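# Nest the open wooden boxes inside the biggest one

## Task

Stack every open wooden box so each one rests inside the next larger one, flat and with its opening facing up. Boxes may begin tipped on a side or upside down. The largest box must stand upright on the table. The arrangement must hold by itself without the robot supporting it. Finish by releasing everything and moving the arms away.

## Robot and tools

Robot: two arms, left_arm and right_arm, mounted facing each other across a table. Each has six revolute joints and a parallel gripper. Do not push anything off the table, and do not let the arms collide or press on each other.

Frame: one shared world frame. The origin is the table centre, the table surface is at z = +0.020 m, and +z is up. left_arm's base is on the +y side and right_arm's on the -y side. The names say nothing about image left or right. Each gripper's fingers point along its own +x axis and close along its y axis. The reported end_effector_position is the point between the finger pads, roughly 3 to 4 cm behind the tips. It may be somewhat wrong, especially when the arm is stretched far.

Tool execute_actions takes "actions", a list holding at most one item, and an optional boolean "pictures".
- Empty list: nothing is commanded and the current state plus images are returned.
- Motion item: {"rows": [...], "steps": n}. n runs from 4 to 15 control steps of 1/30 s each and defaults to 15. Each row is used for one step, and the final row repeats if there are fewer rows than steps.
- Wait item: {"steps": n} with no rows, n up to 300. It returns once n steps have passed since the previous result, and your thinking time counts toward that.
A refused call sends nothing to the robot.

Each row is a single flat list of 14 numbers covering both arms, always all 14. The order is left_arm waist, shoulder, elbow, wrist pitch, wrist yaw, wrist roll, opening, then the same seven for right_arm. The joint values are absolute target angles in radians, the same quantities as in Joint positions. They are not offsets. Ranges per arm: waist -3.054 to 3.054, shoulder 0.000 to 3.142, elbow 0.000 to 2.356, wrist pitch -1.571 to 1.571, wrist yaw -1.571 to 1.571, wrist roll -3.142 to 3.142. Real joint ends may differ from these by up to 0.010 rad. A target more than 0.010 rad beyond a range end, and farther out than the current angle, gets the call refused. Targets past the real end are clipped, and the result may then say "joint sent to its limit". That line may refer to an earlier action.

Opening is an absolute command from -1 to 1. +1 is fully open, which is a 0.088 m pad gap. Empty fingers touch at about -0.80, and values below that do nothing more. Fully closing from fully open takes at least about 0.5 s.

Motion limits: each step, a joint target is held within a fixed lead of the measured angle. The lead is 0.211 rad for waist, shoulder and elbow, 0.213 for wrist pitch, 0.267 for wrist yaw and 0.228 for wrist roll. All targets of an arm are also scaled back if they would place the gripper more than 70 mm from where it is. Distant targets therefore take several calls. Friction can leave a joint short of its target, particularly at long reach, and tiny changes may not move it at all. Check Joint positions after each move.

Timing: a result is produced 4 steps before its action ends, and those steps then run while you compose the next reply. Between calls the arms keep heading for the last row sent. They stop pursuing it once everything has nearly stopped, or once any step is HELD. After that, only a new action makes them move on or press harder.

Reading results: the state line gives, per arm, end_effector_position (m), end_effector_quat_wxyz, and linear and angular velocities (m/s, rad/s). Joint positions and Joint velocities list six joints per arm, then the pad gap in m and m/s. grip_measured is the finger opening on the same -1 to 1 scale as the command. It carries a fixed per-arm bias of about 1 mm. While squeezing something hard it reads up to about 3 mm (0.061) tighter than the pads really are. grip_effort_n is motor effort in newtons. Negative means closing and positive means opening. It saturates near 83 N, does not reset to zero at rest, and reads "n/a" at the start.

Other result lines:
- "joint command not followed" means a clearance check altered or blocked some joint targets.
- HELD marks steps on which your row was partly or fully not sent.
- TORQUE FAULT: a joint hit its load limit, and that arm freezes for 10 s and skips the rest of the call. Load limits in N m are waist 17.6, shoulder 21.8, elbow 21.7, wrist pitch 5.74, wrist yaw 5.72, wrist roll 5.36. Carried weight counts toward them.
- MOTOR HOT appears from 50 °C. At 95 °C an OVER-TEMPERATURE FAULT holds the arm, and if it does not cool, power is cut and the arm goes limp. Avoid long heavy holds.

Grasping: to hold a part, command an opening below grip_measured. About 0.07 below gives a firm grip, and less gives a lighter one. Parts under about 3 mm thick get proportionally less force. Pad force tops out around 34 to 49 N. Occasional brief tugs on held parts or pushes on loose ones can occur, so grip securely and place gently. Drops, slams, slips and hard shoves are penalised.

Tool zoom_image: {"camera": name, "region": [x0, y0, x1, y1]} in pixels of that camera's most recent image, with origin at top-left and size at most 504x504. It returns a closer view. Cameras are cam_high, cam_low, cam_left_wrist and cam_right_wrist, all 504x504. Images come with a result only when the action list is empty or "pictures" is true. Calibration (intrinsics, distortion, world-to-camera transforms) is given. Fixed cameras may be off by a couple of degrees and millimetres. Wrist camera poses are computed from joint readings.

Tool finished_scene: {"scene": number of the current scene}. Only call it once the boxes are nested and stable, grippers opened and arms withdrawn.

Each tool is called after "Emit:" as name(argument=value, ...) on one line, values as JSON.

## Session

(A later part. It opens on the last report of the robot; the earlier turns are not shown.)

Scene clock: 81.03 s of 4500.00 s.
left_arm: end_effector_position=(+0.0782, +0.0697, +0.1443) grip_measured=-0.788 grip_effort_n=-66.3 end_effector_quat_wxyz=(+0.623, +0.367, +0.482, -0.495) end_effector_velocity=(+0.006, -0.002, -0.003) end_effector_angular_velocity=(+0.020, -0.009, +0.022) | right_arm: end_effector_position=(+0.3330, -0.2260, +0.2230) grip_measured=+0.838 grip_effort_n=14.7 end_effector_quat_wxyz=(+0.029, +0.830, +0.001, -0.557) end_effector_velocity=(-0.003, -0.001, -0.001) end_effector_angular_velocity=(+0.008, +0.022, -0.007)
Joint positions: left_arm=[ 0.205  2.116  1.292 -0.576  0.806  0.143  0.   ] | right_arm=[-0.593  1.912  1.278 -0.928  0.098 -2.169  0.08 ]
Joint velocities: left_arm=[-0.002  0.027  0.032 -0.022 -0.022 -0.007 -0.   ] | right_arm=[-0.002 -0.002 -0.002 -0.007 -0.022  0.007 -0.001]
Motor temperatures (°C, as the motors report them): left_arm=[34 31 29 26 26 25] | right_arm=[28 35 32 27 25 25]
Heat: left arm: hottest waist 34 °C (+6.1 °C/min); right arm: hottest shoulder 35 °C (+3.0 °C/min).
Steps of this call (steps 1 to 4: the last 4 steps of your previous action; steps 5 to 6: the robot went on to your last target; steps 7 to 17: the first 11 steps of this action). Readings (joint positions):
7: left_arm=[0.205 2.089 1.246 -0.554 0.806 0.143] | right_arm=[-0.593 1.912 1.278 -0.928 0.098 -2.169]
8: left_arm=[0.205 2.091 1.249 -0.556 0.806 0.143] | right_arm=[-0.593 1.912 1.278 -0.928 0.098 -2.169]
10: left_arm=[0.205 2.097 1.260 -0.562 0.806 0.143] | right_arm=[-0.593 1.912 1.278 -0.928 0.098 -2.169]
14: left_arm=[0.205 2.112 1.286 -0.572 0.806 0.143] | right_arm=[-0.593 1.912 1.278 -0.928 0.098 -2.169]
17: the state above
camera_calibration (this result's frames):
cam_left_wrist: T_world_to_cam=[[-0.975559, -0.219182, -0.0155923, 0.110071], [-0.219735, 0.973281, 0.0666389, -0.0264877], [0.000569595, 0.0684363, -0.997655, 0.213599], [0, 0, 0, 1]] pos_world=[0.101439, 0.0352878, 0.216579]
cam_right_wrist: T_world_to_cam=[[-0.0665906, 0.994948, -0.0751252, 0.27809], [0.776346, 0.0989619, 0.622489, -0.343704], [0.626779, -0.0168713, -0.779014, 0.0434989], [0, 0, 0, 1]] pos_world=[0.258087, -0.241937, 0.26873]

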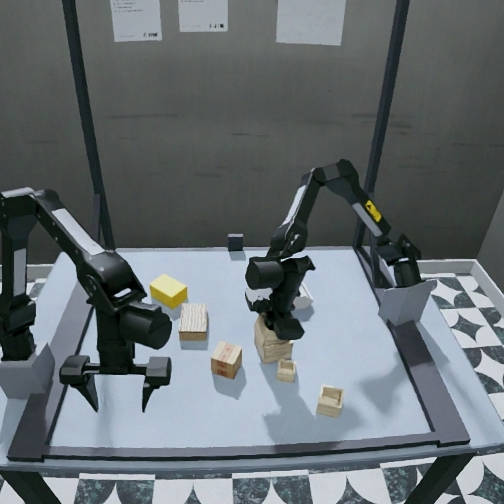

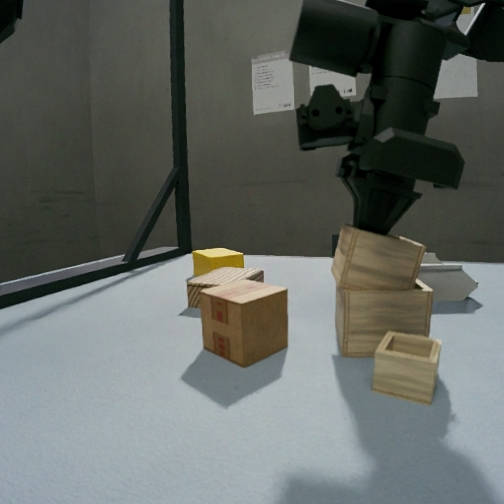

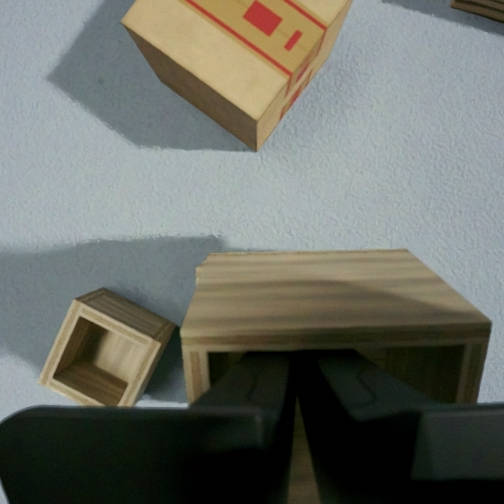

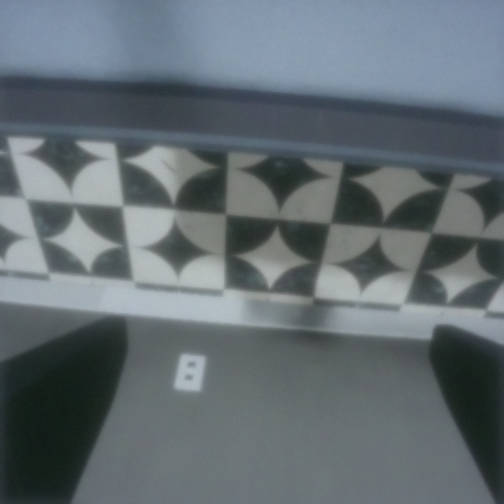

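Emit:
execute_actions(actions=[{"rows":[[0.205,2.135,1.315,-0.585,0.804,0.144,-0.8,-0.593,1.912,1.278,-0.928,0.098,-2.169,0.84],[0.205,2.14,1.325,-0.59,0.804,0.144,-0.8,-0.593,1.912,1.278,-0.928,0.098,-2.169,0.84],[0.205,2.145,1.335,-0.595,0.804,0.144,-0.8,-0.593,1.912,1.278,-0.928,0.098,-2.169,0.84],[0.205,2.15,1.345,-0.6,0.804,0.144,-0.8,-0.593,1.912,1.278,-0.928,0.098,-2.169,0.84],[0.205,2.16,1.355,-0.605,0.804,0.144,-0.8,-0.593,1.912,1.278,-0.928,0.098,-2.169,0.84]],"steps":15}], pictures=true)

Scene clock: 81.60 s of 4500.00 s.
left_arm: end_effector_position=(+0.0823, +0.0622, +0.1453) grip_measured=-0.788 grip_effort_n=-66.3 end_effector_quat_wxyz=(+0.622, +0.367, +0.484, -0.494) end_effector_velocity=(+0.003, -0.003, -0.001) end_effector_angular_velocity=(+0.011, +0.001, +0.015) | right_arm: end_effector_position=(+0.3330, -0.2260, +0.2230) grip_measured=+0.838 grip_effort_n=14.7 end_effector_quat_wxyz=(+0.029, +0.830, +0.001, -0.557) end_effector_velocity=(-0.003, -0.001, -0.001) end_effector_angular_velocity=(-0.006, +0.010, +0.009)
Joint positions: left_arm=[ 0.204  2.146  1.342 -0.601  0.806  0.143  0.   ] | right_arm=[-0.593  1.912  1.278 -0.928  0.098 -2.169  0.08 ]
Joint velocities: left_arm=[-0.002  0.022  0.032 -0.022 -0.007 -0.007  0.   ] | right_arm=[ 0.002 -0.002 -0.002 -0.007 -0.007 -0.007 -0.   ]
Motor temperatures (°C, as the motors report them): left_arm=[34 31 29 26 26 25] | right_arm=[28 35 32 27 25 25]
Heat: left arm: hottest waist 34 °C (+6.0 °C/min); right arm: hottest shoulder 35 °C (+3.0 °C/min).
Steps of this call (steps 1 to 4: the last 4 steps of your previous action; steps 5 to 6: the robot went on to your last target; steps 7 to 17: the first 11 steps of this action). Readings (joint positions):
7: left_arm=[0.205 2.119 1.297 -0.580 0.806 0.143] | right_arm=[-0.593 1.912 1.278 -0.928 0.098 -2.169]
8: left_arm=[0.205 2.121 1.299 -0.582 0.806 0.143] | right_arm=[-0.593 1.912 1.278 -0.928 0.098 -2.169]
10: left_arm=[0.204 2.127 1.311 -0.588 0.806 0.143] | right_arm=[-0.593 1.912 1.278 -0.928 0.098 -2.169]
14: left_arm=[0.204 2.142 1.336 -0.597 0.806 0.143] | right_arm=[-0.593 1.912 1.278 -0.928 0.098 -2.169]
17: the state above
camera_calibration (this result's frames):
cam_left_wrist: T_world_to_cam=[[-0.974939, -0.222028, -0.0140631, 0.112406], [-0.222464, 0.972402, 0.0703191, -0.0186041], [-0.00193783, 0.0716854, -0.997425, 0.215086], [0, 0, 0, 1]] pos_world=[0.105867, 0.0276295, 0.217421]
cam_right_wrist: T_world_to_cam=[[-0.0665906, 0.994948, -0.0751252, 0.27809], [0.776346, 0.0989619, 0.622489, -0.343704], [0.626779, -0.0168713, -0.779014, 0.0434989], [0, 0, 0, 1]] pos_world=[0.258087, -0.241937, 0.26873]

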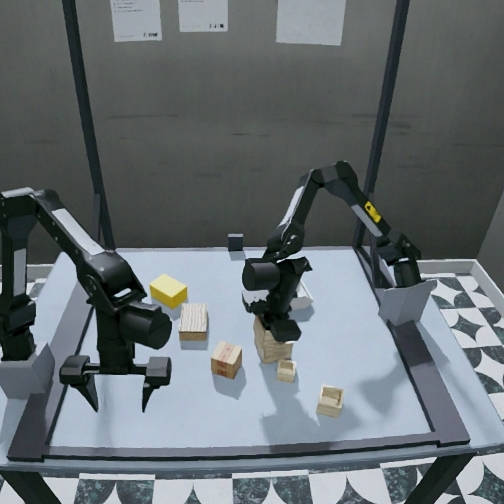

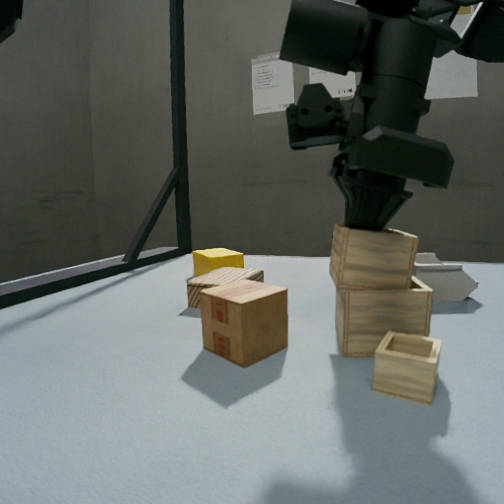

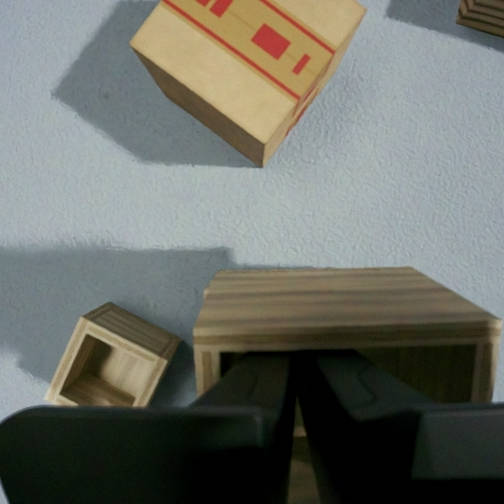

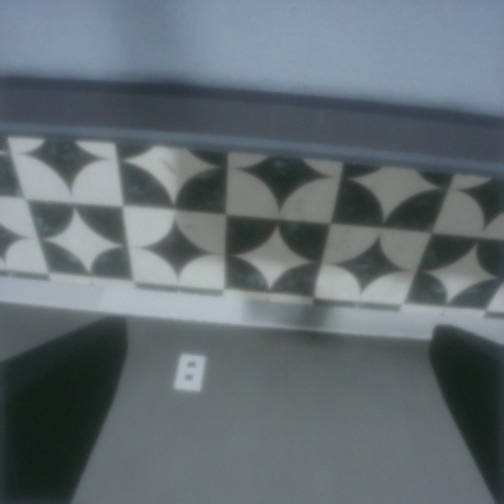

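Emit:
execute_actions(actions=[{"rows":[[0.205,2.146,1.342,-0.601,0.804,0.144,0.3,-0.593,1.912,1.278,-0.928,0.098,-2.169,0.84]],"steps":15}])

Emit:
execute_actions(actions=[{"rows":[[0.212,2.165,1.342,-0.625,0.804,0.155,0.3,-0.593,1.912,1.278,-0.928,0.098,-2.169,0.84]],"steps":15}], pictures=true)

Scene clock: 82.20 s of 4500.00 s.
left_arm: end_effector_position=(+0.0826, +0.0616, +0.1450) grip_measured=-0.222 grip_effort_n=83.0 end_effector_quat_wxyz=(+0.622, +0.367, +0.485, -0.494) end_effector_velocity=(-0.002, +0.005, -0.004) end_effector_angular_velocity=(+0.018, +0.023, +0.024) | right_arm: end_effector_position=(+0.3330, -0.2260, +0.2230) grip_measured=+0.838 grip_effort_n=14.7 end_effector_quat_wxyz=(+0.029, +0.830, +0.001, -0.557) end_effector_velocity=(+0.001, +0.001, -0.001) end_effector_angular_velocity=(+0.004, +0.005, +0.006)
Joint positions: left_arm=[ 0.204  2.149  1.346 -0.603  0.806  0.144  0.028] | right_arm=[-0.593  1.912  1.278 -0.928  0.098 -2.169  0.08 ]
Joint velocities: left_arm=[-0.002  0.007 -0.002 -0.022  0.007 -0.007 -0.   ] | right_arm=[-0.002  0.002 -0.002  0.007 -0.007 -0.007 -0.   ]
Motor temperatures (°C, as the motors report them): left_arm=[34 31 29 26 26 25] | right_arm=[28 35 32 27 25 25]
Heat: left arm: hottest waist 34 °C (+6.1 °C/min); right arm: hottest shoulder 35 °C (+3.0 °C/min).
Steps of this call (steps 1 to 4: the last 4 steps of your previous action; steps 5 to 7: the robot went on to your last target; steps 8 to 18: the first 11 steps of this action). Readings (joint positions):
8: left_arm=[0.204 2.149 1.346 -0.604 0.806 0.143] | right_arm=[-0.593 1.912 1.278 -0.928 0.098 -2.169]
9: left_arm=[0.204 2.149 1.346 -0.604 0.806 0.143] | right_arm=[-0.593 1.912 1.278 -0.928 0.098 -2.169]
11: left_arm=[0.204 2.149 1.346 -0.604 0.806 0.143] | right_arm=[-0.593 1.912 1.278 -0.928 0.098 -2.169]
15: left_arm=[0.204 2.149 1.346 -0.603 0.806 0.144] | right_arm=[-0.593 1.912 1.278 -0.928 0.098 -2.169]
18: the state above

Scene clock: 82.70 s of 4500.00 s.
left_arm: end_effector_position=(+0.0829, +0.0652, +0.1443) grip_measured=-0.222 grip_effort_n=83.0 end_effector_quat_wxyz=(+0.621, +0.367, +0.491, -0.489) end_effector_velocity=(-0.002, +0.006, -0.005) end_effector_angular_velocity=(+0.026, +0.011, +0.024) | right_arm: end_effector_position=(+0.3330, -0.2260, +0.2230) grip_measured=+0.838 grip_effort_n=15.1 end_effector_quat_wxyz=(+0.029, +0.830, +0.001, -0.557) end_effector_velocity=(-0.004, -0.007, -0.001) end_effector_angular_velocity=(-0.028, +0.026, -0.003)
Joint positions: left_arm=[ 0.207  2.152  1.346 -0.621  0.806  0.151  0.028] | right_arm=[-0.593  1.912  1.278 -0.928  0.098 -2.169  0.08 ]
Joint velocities: left_arm=[-0.007  0.002 -0.007 -0.022 -0.007 -0.007  0.   ] | right_arm=[-0.002 -0.002 -0.002 -0.037 -0.007 -0.007 -0.   ]
Motor temperatures (°C, as the motors report them): left_arm=[34 31 29 26 26 25] | right_arm=[28 35 33 27 25 25]
Heat: left arm: hottest waist 34 °C (+6.0 °C/min); right arm: hottest shoulder 35 °C (+3.0 °C/min).
Steps of this call (steps 1 to 4: the last 4 steps of your previous action; steps 5 to 15: the first 11 steps of this action). Readings (joint positions):
5: left_arm=[0.204 2.149 1.346 -0.603 0.806 0.144] | right_arm=[-0.593 1.912 1.278 -0.928 0.098 -2.169]
6: left_arm=[0.204 2.149 1.346 -0.607 0.806 0.145] | right_arm=[-0.593 1.912 1.278 -0.928 0.098 -2.169]
8: left_arm=[0.204 2.149 1.346 -0.614 0.806 0.148] | right_arm=[-0.593 1.912 1.278 -0.928 0.098 -2.169]
12: left_arm=[0.207 2.151 1.346 -0.620 0.806 0.150] | right_arm=[-0.593 1.912 1.278 -0.928 0.098 -2.169]
15: the state above
camera_calibration (this result's frames):
cam_left_wrist: T_world_to_cam=[[-0.973048, -0.230396, -0.00974821, 0.113412], [-0.230392, 0.969489, 0.0837298, -0.0224419], [-0.0098402, 0.0837191, -0.996441, 0.21362], [0, 0, 0, 1]] pos_world=[0.107287, 0.0300027, 0.215845]
cam_right_wrist: T_world_to_cam=[[-0.0665906, 0.994948, -0.0751252, 0.27809], [0.776346, 0.0989619, 0.622489, -0.343704], [0.626779, -0.0168713, -0.779014, 0.0434989], [0, 0, 0, 1]] pos_world=[0.258087, -0.241937, 0.26873]

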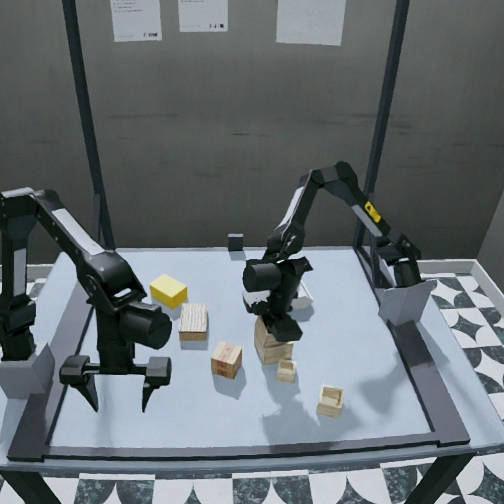

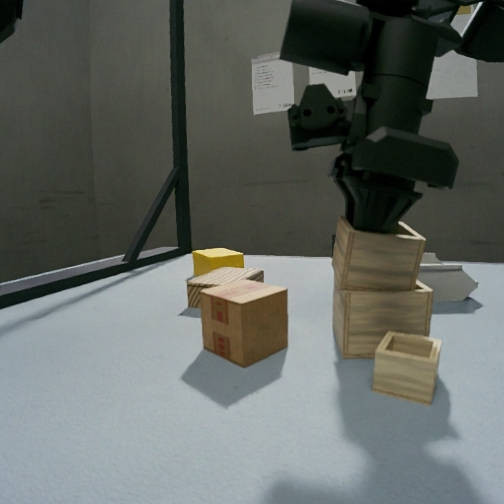

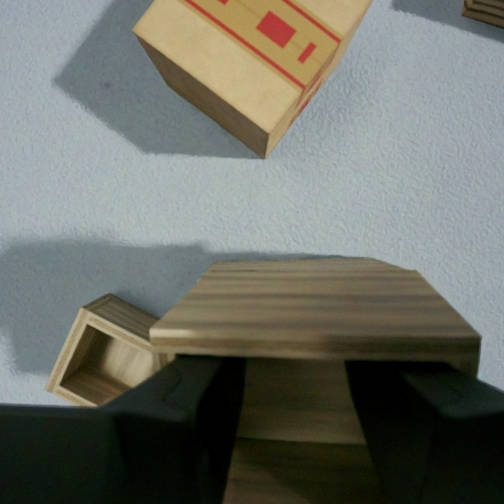

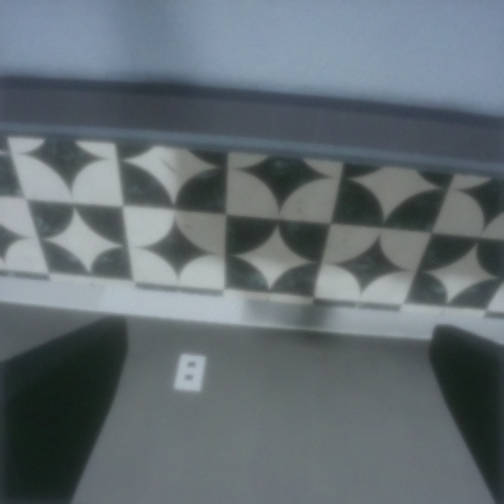

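Emit:
execute_actions(actions=[{"rows":[[0.215,2.19,1.34,-0.66,0.804,0.165,0.3,-0.593,1.912,1.278,-0.928,0.098,-2.169,0.84],[0.215,2.19,1.34,-0.66,0.804,0.165,0.3,-0.593,1.912,1.278,-0.928,0.098,-2.169,0.84],[0.215,2.19,1.34,-0.66,0.804,0.165,0.3,-0.593,1.912,1.278,-0.928,0.098,-2.169,0.84],[0.215,2.19,1.34,-0.66,0.804,0.165,0.3,-0.593,1.912,1.278,-0.928,0.098,-2.169,0.84],[0.215,2.19,1.34,-0.66,0.804,0.165,0.3,-0.593,1.912,1.278,-0.928,0.098,-2.169,0.84],[0.215,2.19,1.34,-0.66,0.804,0.165,0.3,-0.593,1.912,1.278,-0.928,0.098,-2.169,0.84],[0.2,2.19,1.34,-0.78,0.804,0.165,0.3,-0.593,1.912,1.278,-0.928,0.098,-2.169,0.84]],"steps":15}])

Emit:
execute_actions(actions=[{"steps":8}], pictures=true)

Scene clock: 83.70 s of 4500.00 s.
left_arm: end_effector_position=(+0.0795, +0.0863, +0.1359) grip_measured=-0.220 grip_effort_n=83.0 end_effector_quat_wxyz=(+0.610, +0.354, +0.544, -0.454) end_effector_velocity=(+0.016, +0.023, -0.007) end_effector_angular_velocity=(+0.108, -0.066, +0.101) | right_arm: end_effector_position=(+0.3330, -0.2260, +0.2230) grip_measured=+0.838 grip_effort_n=15.1 end_effector_quat_wxyz=(+0.029, +0.830, +0.001, -0.557) end_effector_velocity=(-0.002, -0.003, -0.000) end_effector_angular_velocity=(-0.004, +0.010, +0.004)
Joint positions: left_arm=[ 0.213  2.174  1.347 -0.737  0.81   0.161  0.028] | right_arm=[-0.593  1.912  1.278 -0.928  0.098 -2.169  0.08 ]
Joint velocities: left_arm=[ 0.007  0.017 -0.002 -0.066 -0.125 -0.022  0.   ] | right_arm=[-0.002 -0.007 -0.007 -0.007 -0.007 -0.007 -0.   ]
Motor temperatures (°C, as the motors report them): left_arm=[34 31 29 26 26 25] | right_arm=[28 35 33 27 25 25]
Heat: left arm: hottest waist 34 °C (+6.0 °C/min); right arm: hottest shoulder 35 °C (+2.0 °C/min).
Steps of this call (steps 1 to 4: the last 4 steps of your previous action; steps 5 to 15: the robot went on to your last target; steps 16 to 19: nothing new was sent; steps 20 to 30: the first 11 steps of this action). Readings (joint positions):
20: left_arm=[0.207 2.154 1.346 -0.625 0.806 0.153] | right_arm=[-0.593 1.912 1.278 -0.928 0.098 -2.169]
21: left_arm=[0.208 2.157 1.346 -0.632 0.806 0.156] | right_arm=[-0.593 1.912 1.278 -0.928 0.098 -2.169]
23: left_arm=[0.213 2.161 1.346 -0.640 0.806 0.159] | right_arm=[-0.593 1.912 1.278 -0.928 0.098 -2.169]
27: left_arm=[0.220 2.168 1.348 -0.687 0.806 0.162] | right_arm=[-0.593 1.912 1.278 -0.928 0.098 -2.169]
30: the state above

Scene clock: 83.97 s of 4500.00 s.
left_arm: end_effector_position=(+0.0764, +0.0912, +0.1346) grip_measured=-0.220 grip_effort_n=83.0 end_effector_quat_wxyz=(+0.607, +0.352, +0.557, -0.445) end_effector_velocity=(-0.003, +0.003, +0.000) end_effector_angular_velocity=(+0.016, +0.003, +0.017) | right_arm: end_effector_position=(+0.3330, -0.2260, +0.2230) grip_measured=+0.838 grip_effort_n=15.1 end_effector_quat_wxyz=(+0.029, +0.830, +0.001, -0.557) end_effector_velocity=(-0.005, -0.003, -0.000) end_effector_angular_velocity=(-0.005, +0.028, +0.004)
Joint positions: left_arm=[ 0.211  2.174  1.347 -0.771  0.809  0.161  0.028] | right_arm=[-0.593  1.912  1.278 -0.928  0.098 -2.169  0.08 ]
Joint velocities: left_arm=[-0.002 -0.007 -0.002 -0.022 -0.007 -0.007 -0.   ] | right_arm=[-0.002 -0.007 -0.002 -0.022 -0.022 -0.007 -0.   ]
Motor temperatures (°C, as the motors report them): left_arm=[34 31 29 26 26 25] | right_arm=[28 35 33 27 25 25]
Heat: left arm: hottest waist 34 °C (+6.0 °C/min); right arm: hottest shoulder 35 °C (+2.0 °C/min).
Kept back: nothing.
Steps of this call (steps 1 to 4: the last 4 steps of your previous action; steps 5 to 8: the robot went on to your last target). Readings (joint positions):
1: left_arm=[0.213 2.174 1.347 -0.745 0.808 0.161] | right_arm=[-0.593 1.912 1.278 -0.928 0.098 -2.169]
2: left_arm=[0.212 2.174 1.347 -0.754 0.808 0.161] | right_arm=[-0.593 1.912 1.278 -0.928 0.098 -2.169]
4: left_arm=[0.212 2.174 1.347 -0.762 0.809 0.161] | right_arm=[-0.593 1.912 1.278 -0.928 0.098 -2.169]
8: the state above
camera_calibration (this result's frames):
cam_left_wrist: T_world_to_cam=[[-0.942642, -0.331928, 0.0353442, 0.113841], [-0.31877, 0.926543, 0.199759, -0.0532361], [-0.0990535, 0.177034, -0.979207, 0.19763], [0, 0, 0, 1]] pos_world=[0.109917, 0.0521253, 0.200131]
cam_right_wrist: T_world_to_cam=[[-0.0665906, 0.994948, -0.0751252, 0.27809], [0.776346, 0.0989619, 0.622489, -0.343704], [0.626779, -0.0168713, -0.779014, 0.0434989], [0, 0, 0, 1]] pos_world=[0.258087, -0.241937, 0.26873]

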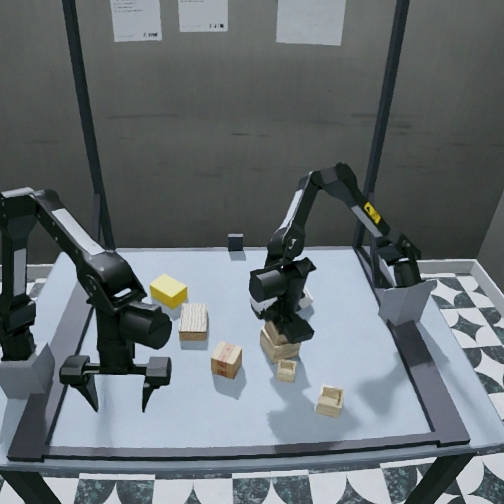

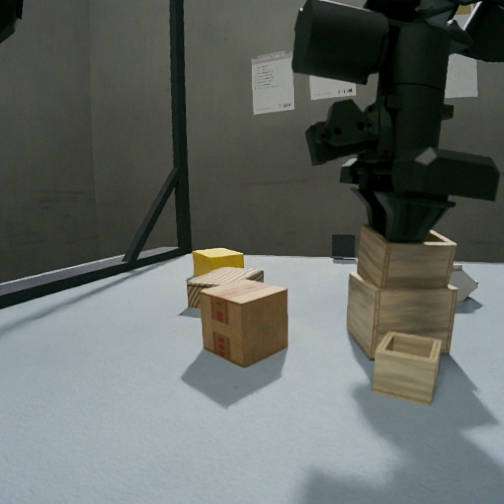

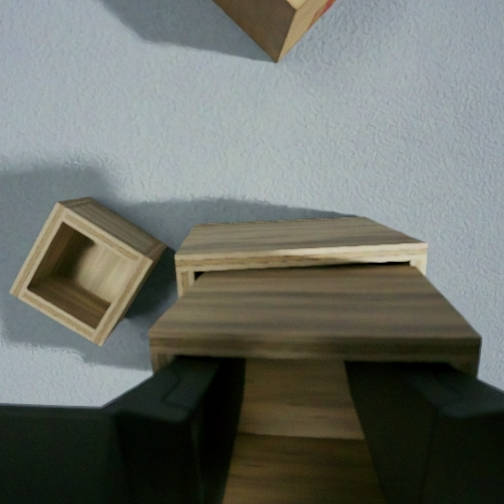

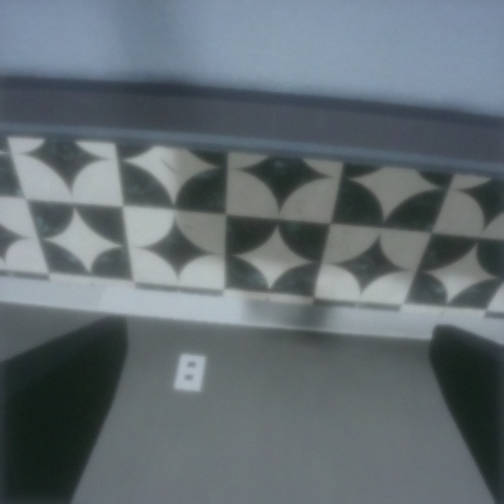

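Emit:
execute_actions(actions=[{"rows":[[0.211,2.174,1.347,-0.771,0.809,0.161,-0.8,-0.593,1.912,1.278,-0.928,0.098,-2.169,0.84]],"steps":15}], pictures=true)

Scene clock: 85.43 s of 4500.00 s.
left_arm: end_effector_position=(+0.0760, +0.0915, +0.1342) grip_measured=-0.734 grip_effort_n=-18.8 end_effector_quat_wxyz=(+0.607, +0.352, +0.558, -0.444) end_effector_velocity=(-0.004, -0.000, +0.001) end_effector_angular_velocity=(-0.000, +0.011, +0.021) | right_arm: end_effector_position=(+0.3330, -0.2260, +0.2230) grip_measured=+0.838 grip_effort_n=15.1 end_effector_quat_wxyz=(+0.029, +0.830, +0.001, -0.557) end_effector_velocity=(+0.002, -0.004, +0.001) end_effector_angular_velocity=(-0.010, -0.002, -0.003)
Joint positions: left_arm=[ 0.21   2.174  1.347 -0.773  0.808  0.161  0.003] | right_arm=[-0.593  1.912  1.278 -0.928  0.098 -2.169  0.08 ]
Joint velocities: left_arm=[-0.002 -0.007 -0.002 -0.007  0.007 -0.022 -0.024] | right_arm=[-0.007 -0.002 -0.002 -0.007  0.007 -0.007 -0.   ]
Motor temperatures (°C, as the motors report them): left_arm=[34 31 29 26 26 25] | right_arm=[28 35 33 27 25 25]
Heat: left arm: hottest waist 34 °C (+6.1 °C/min); right arm: hottest shoulder 35 °C (+2.0 °C/min).
Steps of this call (steps 1 to 30: the robot went on to your last target; steps 31 to 33: nothing new was sent; steps 34 to 44: the first 11 steps of this action). Readings (joint positions):
34: left_arm=[0.211 2.174 1.347 -0.775 0.808 0.161] | right_arm=[-0.593 1.912 1.278 -0.928 0.098 -2.169]
35: left_arm=[0.211 2.174 1.347 -0.775 0.808 0.161] | right_arm=[-0.593 1.912 1.278 -0.928 0.098 -2.169]
37: left_arm=[0.210 2.174 1.347 -0.775 0.808 0.161] | right_arm=[-0.593 1.912 1.278 -0.928 0.098 -2.169]
41: left_arm=[0.210 2.174 1.347 -0.774 0.808 0.161] | right_arm=[-0.593 1.912 1.278 -0.928 0.098 -2.169]
44: the state above
camera_calibration (this result's frames):
cam_left_wrist: T_world_to_cam=[[-0.942374, -0.332712, 0.0351324, 0.113637], [-0.319322, 0.925807, 0.202275, -0.0538114], [-0.0998252, 0.1794, -0.978698, 0.19696], [0, 0, 0, 1]] pos_world=[0.109567, 0.0522928, 0.199657]
cam_right_wrist: T_world_to_cam=[[-0.0665906, 0.994948, -0.0751252, 0.27809], [0.776346, 0.0989619, 0.622489, -0.343704], [0.626779, -0.0168713, -0.779014, 0.0434989], [0, 0, 0, 1]] pos_world=[0.258087, -0.241937, 0.26873]

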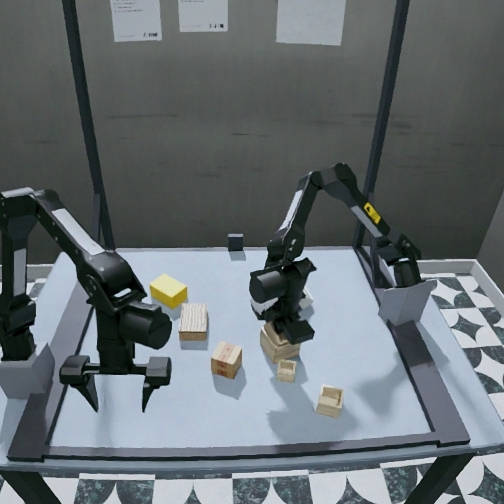

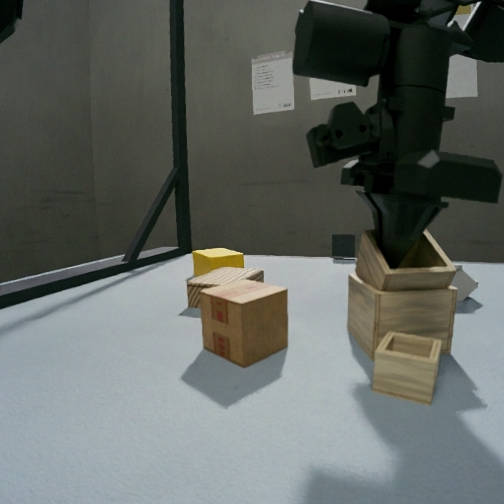

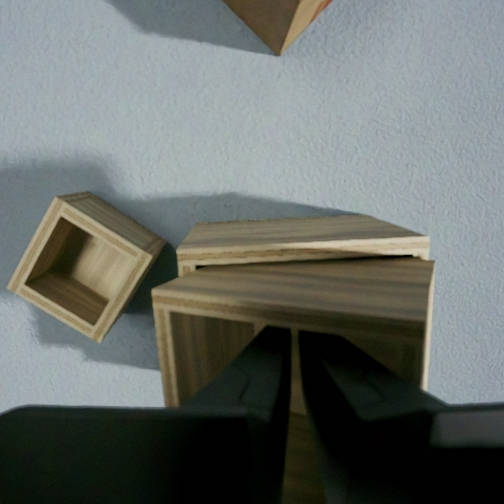

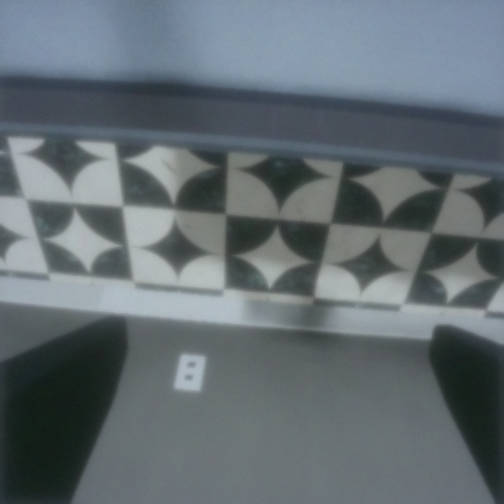

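Emit:
execute_actions(actions=[{"rows":[[0.175,2.196,1.307,-0.675,0.802,0.111,-0.8,-0.593,1.912,1.278,-0.928,0.098,-2.169,0.84],[0.175,2.196,1.307,-0.675,0.802,0.111,-0.8,-0.593,1.912,1.278,-0.928,0.098,-2.169,0.84],[0.175,2.196,1.307,-0.675,0.802,0.111,-0.8,-0.593,1.912,1.278,-0.928,0.098,-2.169,0.84],[0.175,2.196,1.307,-0.675,0.802,0.111,-0.8,-0.593,1.912,1.278,-0.928,0.098,-2.169,0.84],[0.175,2.196,1.307,-0.675,0.802,0.111,-0.8,-0.593,1.912,1.278,-0.928,0.098,-2.169,0.84],[0.175,2.196,1.307,-0.675,0.802,0.111,-0.8,-0.593,1.912,1.278,-0.928,0.098,-2.169,0.84],[0.175,2.196,1.307,-0.675,0.802,0.111,-0.8,-0.593,1.912,1.278,-0.928,0.098,-2.169,0.84],[0.16,2.196,1.307,-0.675,0.802,0.111,-0.8,-0.593,1.912,1.278,-0.928,0.098,-2.169,0.84],[0.145,2.196,1.307,-0.675,0.802,0.111,-0.8,-0.593,1.912,1.278,-0.928,0.098,-2.169,0.84],[0.13,2.196,1.307,-0.675,0.802,0.111,-0.8,-0.593,1.912,1.278,-0.928,0.098,-2.169,0.84],[0.115,2.196,1.307,-0.675,0.802,0.111,-0.8,-0.593,1.912,1.278,-0.928,0.098,-2.169,0.84]],"steps":15}])

Emit:
execute_actions(actions=[{"steps":8}], pictures=true)

Scene clock: 86.30 s of 4500.00 s.
left_arm: end_effector_position=(+0.0726, +0.0874, +0.1152) grip_measured=-0.788 grip_effort_n=-66.3 end_effector_quat_wxyz=(+0.604, +0.360, +0.552, -0.448) end_effector_velocity=(-0.065, -0.018, -0.065) end_effector_angular_velocity=(+0.139, +0.025, -0.186) | right_arm: end_effector_position=(+0.3330, -0.2260, +0.2230) grip_measured=+0.838 grip_effort_n=15.1 end_effector_quat_wxyz=(+0.029, +0.830, +0.001, -0.557) end_effector_velocity=(-0.004, +0.000, -0.001) end_effector_angular_velocity=(-0.004, +0.023, +0.025)
Joint positions: left_arm=[ 0.165  2.185  1.315 -0.682  0.803  0.117  0.   ] | right_arm=[-0.593  1.912  1.278 -0.928  0.098 -2.169  0.08 ]
Joint velocities: left_arm=[-0.247 -0.002 -0.012  0.051 -0.022 -0.022 -0.   ] | right_arm=[ 0.002 -0.002 -0.002 -0.007 -0.022 -0.022 -0.   ]
Motor temperatures (°C, as the motors report them): left_arm=[34 31 29 26 26 25] | right_arm=[28 35 33 27 25 25]
Heat: left arm: hottest waist 34 °C (+6.1 °C/min); right arm: hottest shoulder 35 °C (+2.0 °C/min).
Steps of this call (steps 1 to 4: the last 4 steps of your previous action; steps 5 to 15: the robot went on to your last target; steps 16 to 26: the first 11 steps of this action). Readings (joint positions):
16: left_arm=[0.209 2.174 1.344 -0.763 0.808 0.157] | right_arm=[-0.593 1.912 1.278 -0.928 0.098 -2.169]
17: left_arm=[0.205 2.174 1.337 -0.739 0.808 0.147] | right_arm=[-0.593 1.912 1.278 -0.928 0.098 -2.169]
19: left_arm=[0.194 2.177 1.329 -0.713 0.808 0.133] | right_arm=[-0.593 1.912 1.278 -0.928 0.098 -2.169]
23: left_arm=[0.179 2.184 1.317 -0.689 0.805 0.121] | right_arm=[-0.593 1.912 1.278 -0.928 0.098 -2.169]
26: the state above

Scene clock: 86.57 s of 4500.00 s.
left_arm: end_effector_position=(+0.0673, +0.0858, +0.1111) grip_measured=-0.788 grip_effort_n=-66.3 end_effector_quat_wxyz=(+0.599, +0.365, +0.553, -0.450) end_effector_velocity=(-0.001, +0.003, -0.001) end_effector_angular_velocity=(+0.025, -0.008, +0.030) | right_arm: end_effector_position=(+0.3330, -0.2260, +0.2230) grip_measured=+0.838 grip_effort_n=14.7 end_effector_quat_wxyz=(+0.029, +0.830, +0.001, -0.557) end_effector_velocity=(+0.002, +0.005, +0.004) end_effector_angular_velocity=(+0.022, -0.010, +0.027)
Joint positions: left_arm=[ 0.148  2.183  1.315 -0.68   0.804  0.114  0.   ] | right_arm=[-0.593  1.912  1.278 -0.928  0.098 -2.169  0.08 ]
Joint velocities: left_arm=[-0.007 -0.002  0.002 -0.022 -0.022 -0.022 -0.   ] | right_arm=[-0.002 -0.007  0.002  0.022 -0.007 -0.022 -0.   ]
Motor temperatures (°C, as the motors report them): left_arm=[34 31 29 26 26 25] | right_arm=[28 35 33 27 25 25]
Heat: left arm: hottest waist 34 °C (+6.0 °C/min); right arm: hottest shoulder 35 °C (+2.0 °C/min).
Kept back: nothing.
Steps of this call (steps 1 to 4: the last 4 steps of your previous action; steps 5 to 8: the robot went on to your last target). Readings (joint positions):
1: left_arm=[0.156 2.185 1.315 -0.681 0.803 0.116] | right_arm=[-0.593 1.912 1.278 -0.928 0.098 -2.169]
2: left_arm=[0.151 2.185 1.315 -0.683 0.805 0.114] | right_arm=[-0.593 1.912 1.278 -0.928 0.098 -2.169]
4: left_arm=[0.147 2.184 1.315 -0.680 0.804 0.114] | right_arm=[-0.593 1.912 1.278 -0.928 0.098 -2.169]
8: the state above
camera_calibration (this result's frames):
cam_left_wrist: T_world_to_cam=[[-0.952918, -0.30189, 0.0284477, 0.103155], [-0.28958, 0.933846, 0.20994, -0.050168], [-0.0899446, 0.191818, -0.9773, 0.172626], [0, 0, 0, 1]] pos_world=[0.099297, 0.0448778, 0.176305]
cam_right_wrist: T_world_to_cam=[[-0.0665906, 0.994948, -0.0751252, 0.27809], [0.776346, 0.0989619, 0.622489, -0.343704], [0.626779, -0.0168713, -0.779014, 0.0434989], [0, 0, 0, 1]] pos_world=[0.258087, -0.241937, 0.26873]

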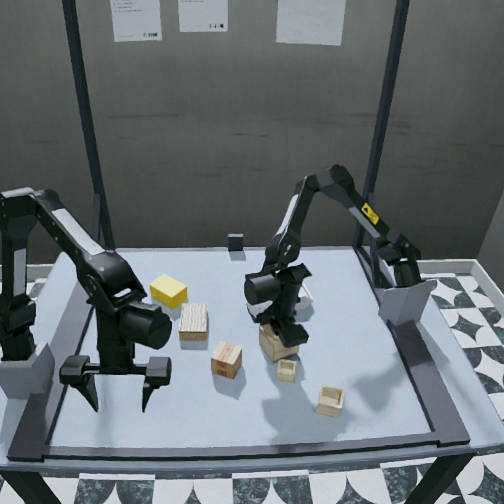

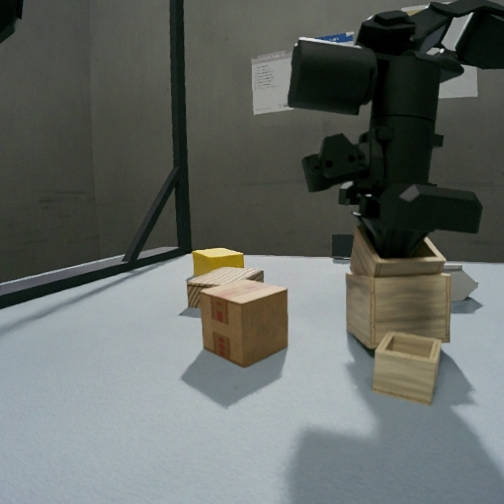

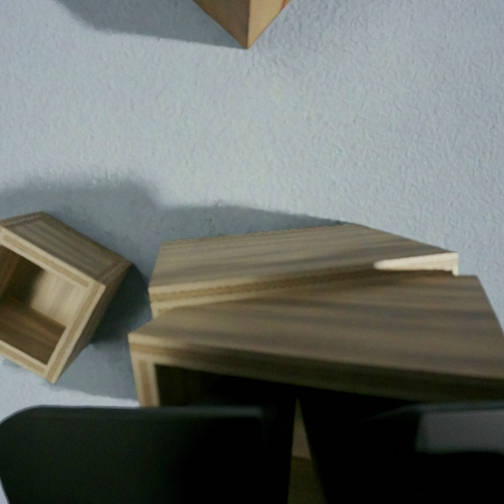

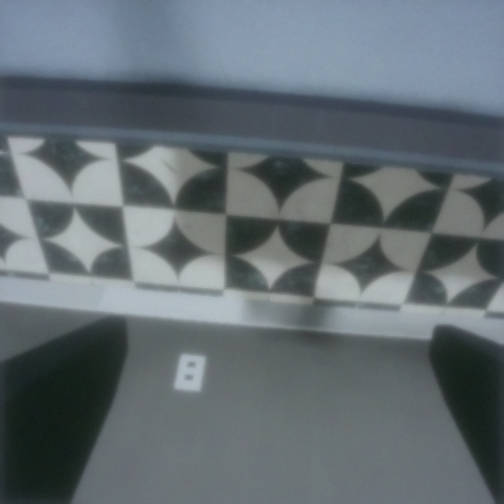

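Emit:
execute_actions(actions=[{"rows":[[0.17,2.16,1.33,-0.73,0.806,0.14,-0.8,-0.593,1.912,1.278,-0.928,0.098,-2.169,0.84],[0.2,2.15,1.36,-0.82,0.81,0.18,-0.8,-0.593,1.912,1.278,-0.928,0.098,-2.169,0.84],[0.22,2.13,1.4,-0.9,0.815,0.22,-0.8,-0.593,1.912,1.278,-0.928,0.098,-2.169,0.84],[0.24,2.12,1.42,-0.96,0.82,0.25,-0.8,-0.593,1.912,1.278,-0.928,0.098,-2.169,0.84]],"steps":15}])

Emit:
execute_actions(actions=[{"steps":8}], pictures=true)

Scene clock: 87.07 s of 4500.00 s.
left_arm: end_effector_position=(+0.0615, +0.0909, +0.1618) grip_measured=-0.788 grip_effort_n=-66.3 end_effector_quat_wxyz=(+0.597, +0.358, +0.561, -0.448) end_effector_velocity=(-0.017, -0.009, +0.063) end_effector_angular_velocity=(-0.047, -0.037, -0.031) | right_arm: end_effector_position=(+0.3330, -0.2260, +0.2230) grip_measured=+0.838 grip_effort_n=15.1 end_effector_quat_wxyz=(+0.029, +0.830, +0.001, -0.557) end_effector_velocity=(-0.001, -0.006, -0.000) end_effector_angular_velocity=(-0.029, +0.006, +0.011)
Joint positions: left_arm=[ 0.236  2.132  1.408 -0.931  0.814  0.235  0.   ] | right_arm=[-0.593  1.912  1.278 -0.928  0.098 -2.169  0.08 ]
Joint velocities: left_arm=[ 0.071 -0.105  0.1   -0.198 -0.007  0.081  0.   ] | right_arm=[-0.002 -0.002 -0.002 -0.022  0.007 -0.022 -0.   ]
Motor temperatures (°C, as the motors report them): left_arm=[34 31 29 26 26 25] | right_arm=[28 35 33 27 25 25]
Heat: left arm: hottest waist 34 °C (+6.1 °C/min); right arm: hottest shoulder 35 °C (+2.0 °C/min).
Steps of this call (steps 1 to 4: the robot went on to your last target; steps 5 to 15: the first 11 steps of this action). Readings (joint positions):
5: left_arm=[0.149 2.182 1.315 -0.683 0.804 0.115] | right_arm=[-0.593 1.912 1.278 -0.928 0.098 -2.169]
6: left_arm=[0.151 2.181 1.320 -0.699 0.804 0.124] | right_arm=[-0.593 1.912 1.278 -0.928 0.098 -2.169]
8: left_arm=[0.164 2.179 1.343 -0.789 0.804 0.163] | right_arm=[-0.593 1.912 1.278 -0.928 0.098 -2.169]
12: left_arm=[0.217 2.151 1.388 -0.900 0.810 0.219] | right_arm=[-0.593 1.912 1.278 -0.928 0.098 -2.169]
15: the state above

Scene clock: 87.33 s of 4500.00 s.
left_arm: end_effector_position=(+0.0590, +0.0925, +0.1634) grip_measured=-0.788 grip_effort_n=-66.3 end_effector_quat_wxyz=(+0.593, +0.359, +0.565, -0.447) end_effector_velocity=(-0.004, -0.000, +0.001) end_effector_angular_velocity=(+0.004, +0.011, -0.002) | right_arm: end_effector_position=(+0.3330, -0.2260, +0.2230) grip_measured=+0.838 grip_effort_n=16.0 end_effector_quat_wxyz=(+0.029, +0.830, +0.001, -0.557) end_effector_velocity=(-0.004, +0.000, -0.001) end_effector_angular_velocity=(+0.001, +0.023, +0.011)
Joint positions: left_arm=[ 0.237  2.129  1.412 -0.955  0.815  0.245  0.   ] | right_arm=[-0.593  1.912  1.278 -0.928  0.098 -2.169  0.08 ]
Joint velocities: left_arm=[-0.002 -0.002  0.007 -0.022  0.007  0.007  0.   ] | right_arm=[ 0.002 -0.002 -0.002 -0.007 -0.022 -0.007 -0.   ]
Motor temperatures (°C, as the motors report them): left_arm=[34 31 29 26 26 25] | right_arm=[28 35 33 27 25 25]
Heat: left arm: hottest waist 34 °C (+6.1 °C/min); right arm: hottest shoulder 35 °C (+2.0 °C/min).
Kept back: nothing.
Steps of this call (steps 1 to 4: the last 4 steps of your previous action; steps 5 to 8: the robot went on to your last target). Readings (joint positions):
1: left_arm=[0.237 2.130 1.410 -0.938 0.814 0.237] | right_arm=[-0.593 1.912 1.278 -0.928 0.098 -2.169]
2: left_arm=[0.237 2.129 1.411 -0.942 0.814 0.240] | right_arm=[-0.593 1.912 1.278 -0.928 0.098 -2.169]
4: left_arm=[0.237 2.129 1.412 -0.949 0.814 0.243] | right_arm=[-0.593 1.912 1.278 -0.928 0.098 -2.169]
8: the state above
camera_calibration (this result's frames):
cam_left_wrist: T_world_to_cam=[[-0.947062, -0.317357, 0.0485556, 0.0935915], [-0.298935, 0.926842, 0.227161, -0.0714198], [-0.117095, 0.200621, -0.972646, 0.221732], [0, 0, 0, 1]] pos_world=[0.0932507, 0.0514126, 0.227346]
cam_right_wrist: T_world_to_cam=[[-0.0665906, 0.994948, -0.0751252, 0.27809], [0.776346, 0.0989619, 0.622489, -0.343704], [0.626779, -0.0168713, -0.779014, 0.0434989], [0, 0, 0, 1]] pos_world=[0.258087, -0.241937, 0.26873]

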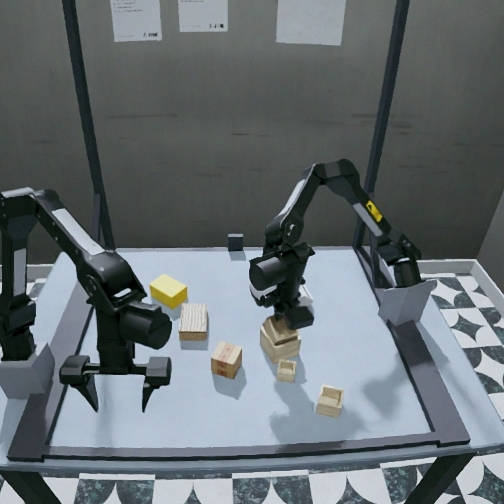

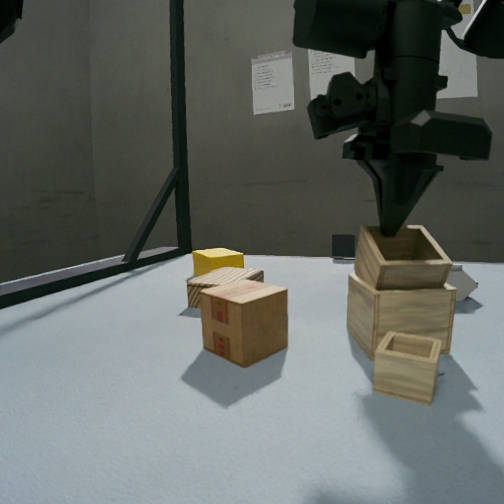

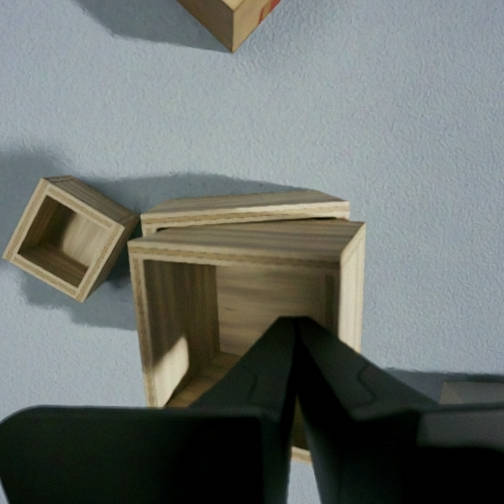

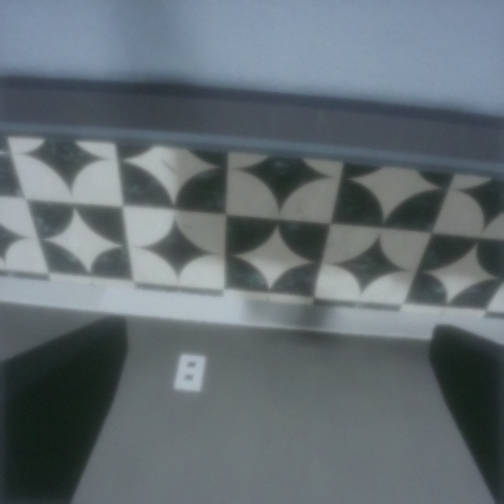

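Emit:
execute_actions(actions=[{"rows":[[0.31,2.129,1.412,-0.955,0.815,0.245,-0.8,-0.593,1.912,1.278,-0.928,0.098,-2.169,0.84],[0.31,2.129,1.412,-0.955,0.815,0.245,-0.8,-0.593,1.912,1.278,-0.928,0.098,-2.169,0.84],[0.31,2.129,1.412,-0.955,0.815,0.245,-0.8,-0.593,1.912,1.278,-0.928,0.098,-2.169,0.84],[0.31,2.129,1.412,-0.955,0.815,0.245,-0.8,-0.593,1.912,1.278,-0.928,0.098,-2.169,0.84],[0.31,2.129,1.412,-0.955,0.815,0.245,-0.8,-0.593,1.912,1.278,-0.928,0.098,-2.169,0.84],[0.31,2.129,1.412,-0.955,0.815,0.245,-0.8,-0.593,1.912,1.278,-0.928,0.098,-2.169,0.84],[0.28,2.145,1.385,-0.88,0.812,0.21,-0.8,-0.593,1.912,1.278,-0.928,0.098,-2.169,0.84],[0.26,2.155,1.37,-0.83,0.811,0.185,-0.8,-0.593,1.912,1.278,-0.928,0.098,-2.169,0.84],[0.23,2.172,1.345,-0.753,0.809,0.151,-0.8,-0.593,1.912,1.278,-0.928,0.098,-2.169,0.84]],"steps":15}])

Emit:
execute_actions(actions=[{"steps":10}], pictures=true)

Scene clock: 88.23 s of 4500.00 s.
left_arm: end_effector_position=(+0.0816, +0.0887, +0.1658) grip_measured=-0.788 grip_effort_n=-66.3 end_effector_quat_wxyz=(+0.622, +0.339, +0.542, -0.452) end_effector_velocity=(-0.034, -0.033, -0.188) end_effector_angular_velocity=(+0.170, +0.048, -0.134) | right_arm: end_effector_position=(+0.3330, -0.2260, +0.2230) grip_measured=+0.838 grip_effort_n=15.1 end_effector_quat_wxyz=(+0.029, +0.830, +0.001, -0.557) end_effector_velocity=(-0.001, -0.004, +0.001) end_effector_angular_velocity=(-0.020, +0.003, -0.001)
Joint positions: left_arm=[ 0.272  2.14   1.381 -0.831  0.815  0.191  0.   ] | right_arm=[-0.593  1.912  1.278 -0.928  0.098 -2.169  0.08 ]
Joint velocities: left_arm=[-0.422  0.173 -0.208  0.564 -0.022 -0.3   -0.   ] | right_arm=[-0.002 -0.002  0.002 -0.022  0.007 -0.007 -0.   ]
Motor temperatures (°C, as the motors report them): left_arm=[34 31 29 26 26 25] | right_arm=[28 35 33 27 25 25]
Heat: left arm: hottest waist 34 °C (+6.1 °C/min); right arm: hottest shoulder 35 °C (+2.0 °C/min).
Steps of this call (steps 1 to 16: the robot went on to your last target; steps 17 to 27: the first 11 steps of this action). Readings (joint positions):
17: left_arm=[0.239 2.129 1.413 -0.957 0.815 0.247] | right_arm=[-0.593 1.912 1.278 -0.928 0.098 -2.169]
18: left_arm=[0.246 2.129 1.413 -0.957 0.816 0.247] | right_arm=[-0.593 1.912 1.278 -0.928 0.098 -2.169]
20: left_arm=[0.270 2.129 1.413 -0.957 0.816 0.247] | right_arm=[-0.593 1.912 1.278 -0.928 0.098 -2.169]
24: left_arm=[0.301 2.129 1.405 -0.926 0.816 0.233] | right_arm=[-0.593 1.912 1.278 -0.928 0.098 -2.169]
27: the state above

Scene clock: 88.57 s of 4500.00 s.
left_arm: end_effector_position=(+0.0793, +0.0871, +0.1431) grip_measured=-0.788 grip_effort_n=-66.3 end_effector_quat_wxyz=(+0.615, +0.346, +0.546, -0.451) end_effector_velocity=(+0.002, +0.002, -0.000) end_effector_angular_velocity=(+0.001, -0.004, +0.023) | right_arm: end_effector_position=(+0.3330, -0.2260, +0.2230) grip_measured=+0.838 grip_effort_n=15.1 end_effector_quat_wxyz=(+0.029, +0.830, +0.001, -0.557) end_effector_velocity=(-0.003, -0.001, -0.001) end_effector_angular_velocity=(+0.003, +0.023, +0.006)
Joint positions: left_arm=[ 0.227  2.163  1.352 -0.76   0.813  0.157  0.   ] | right_arm=[-0.593  1.912  1.278 -0.928  0.098 -2.169  0.08 ]
Joint velocities: left_arm=[ 0.002 -0.002 -0.007  0.007 -0.007 -0.022 -0.   ] | right_arm=[-0.002 -0.002 -0.002 -0.007 -0.022 -0.007 -0.   ]
Motor temperatures (°C, as the motors report them): left_arm=[34 31 29 26 26 25] | right_arm=[28 36 33 27 25 25]
Heat: left arm: hottest waist 34 °C (+6.0 °C/min); right arm: hottest shoulder 36 °C (+3.0 °C/min).
Kept back: nothing.
Steps of this call (steps 1 to 4: the last 4 steps of your previous action; steps 5 to 10: the robot went on to your last target). Readings (joint positions):
1: left_arm=[0.258 2.146 1.374 -0.814 0.815 0.182] | right_arm=[-0.593 1.912 1.278 -0.928 0.098 -2.169]
2: left_arm=[0.246 2.151 1.367 -0.801 0.815 0.176] | right_arm=[-0.593 1.912 1.278 -0.928 0.098 -2.169]
4: left_arm=[0.230 2.160 1.357 -0.783 0.814 0.166] | right_arm=[-0.593 1.912 1.278 -0.928 0.098 -2.169]
8: left_arm=[0.227 2.163 1.352 -0.764 0.813 0.158] | right_arm=[-0.593 1.912 1.278 -0.928 0.098 -2.169]
10: the state above
camera_calibration (this result's frames):
cam_left_wrist: T_world_to_cam=[[-0.943634, -0.329245, 0.0339469, 0.114917], [-0.319204, 0.932358, 0.169756, -0.0463819], [-0.087542, 0.149351, -0.984901, 0.209344], [0, 0, 0, 1]] pos_world=[0.111961, 0.0498146, 0.210156]
cam_right_wrist: T_world_to_cam=[[-0.0665906, 0.994948, -0.0751252, 0.27809], [0.776346, 0.0989619, 0.622489, -0.343704], [0.626779, -0.0168713, -0.779014, 0.0434989], [0, 0, 0, 1]] pos_world=[0.258087, -0.241937, 0.26873]

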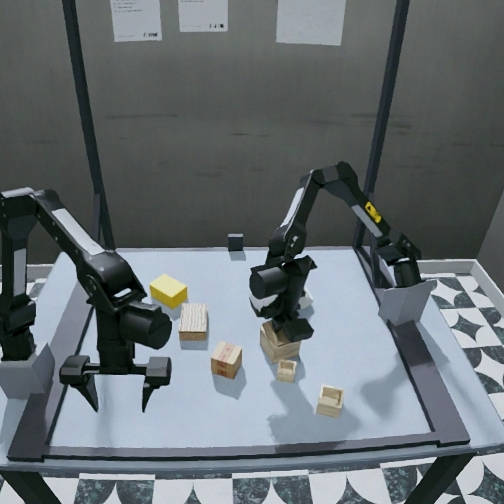

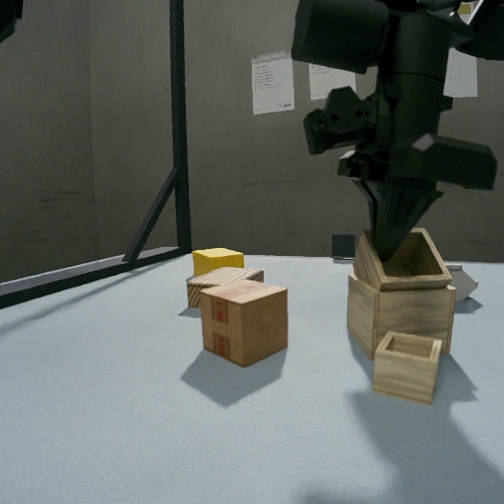

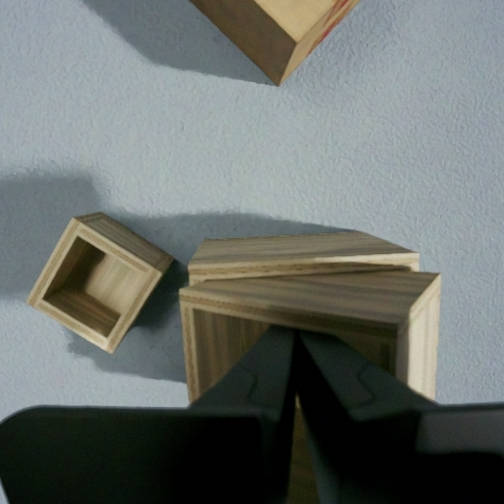

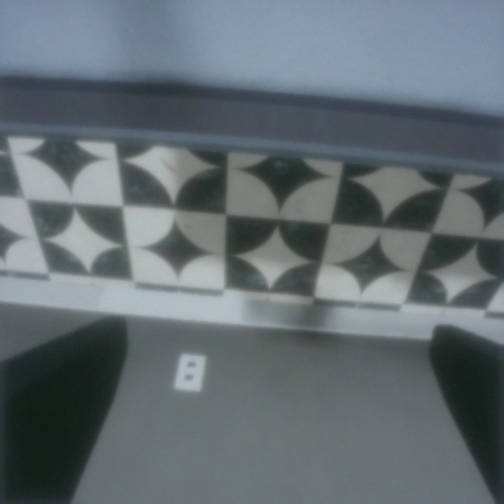

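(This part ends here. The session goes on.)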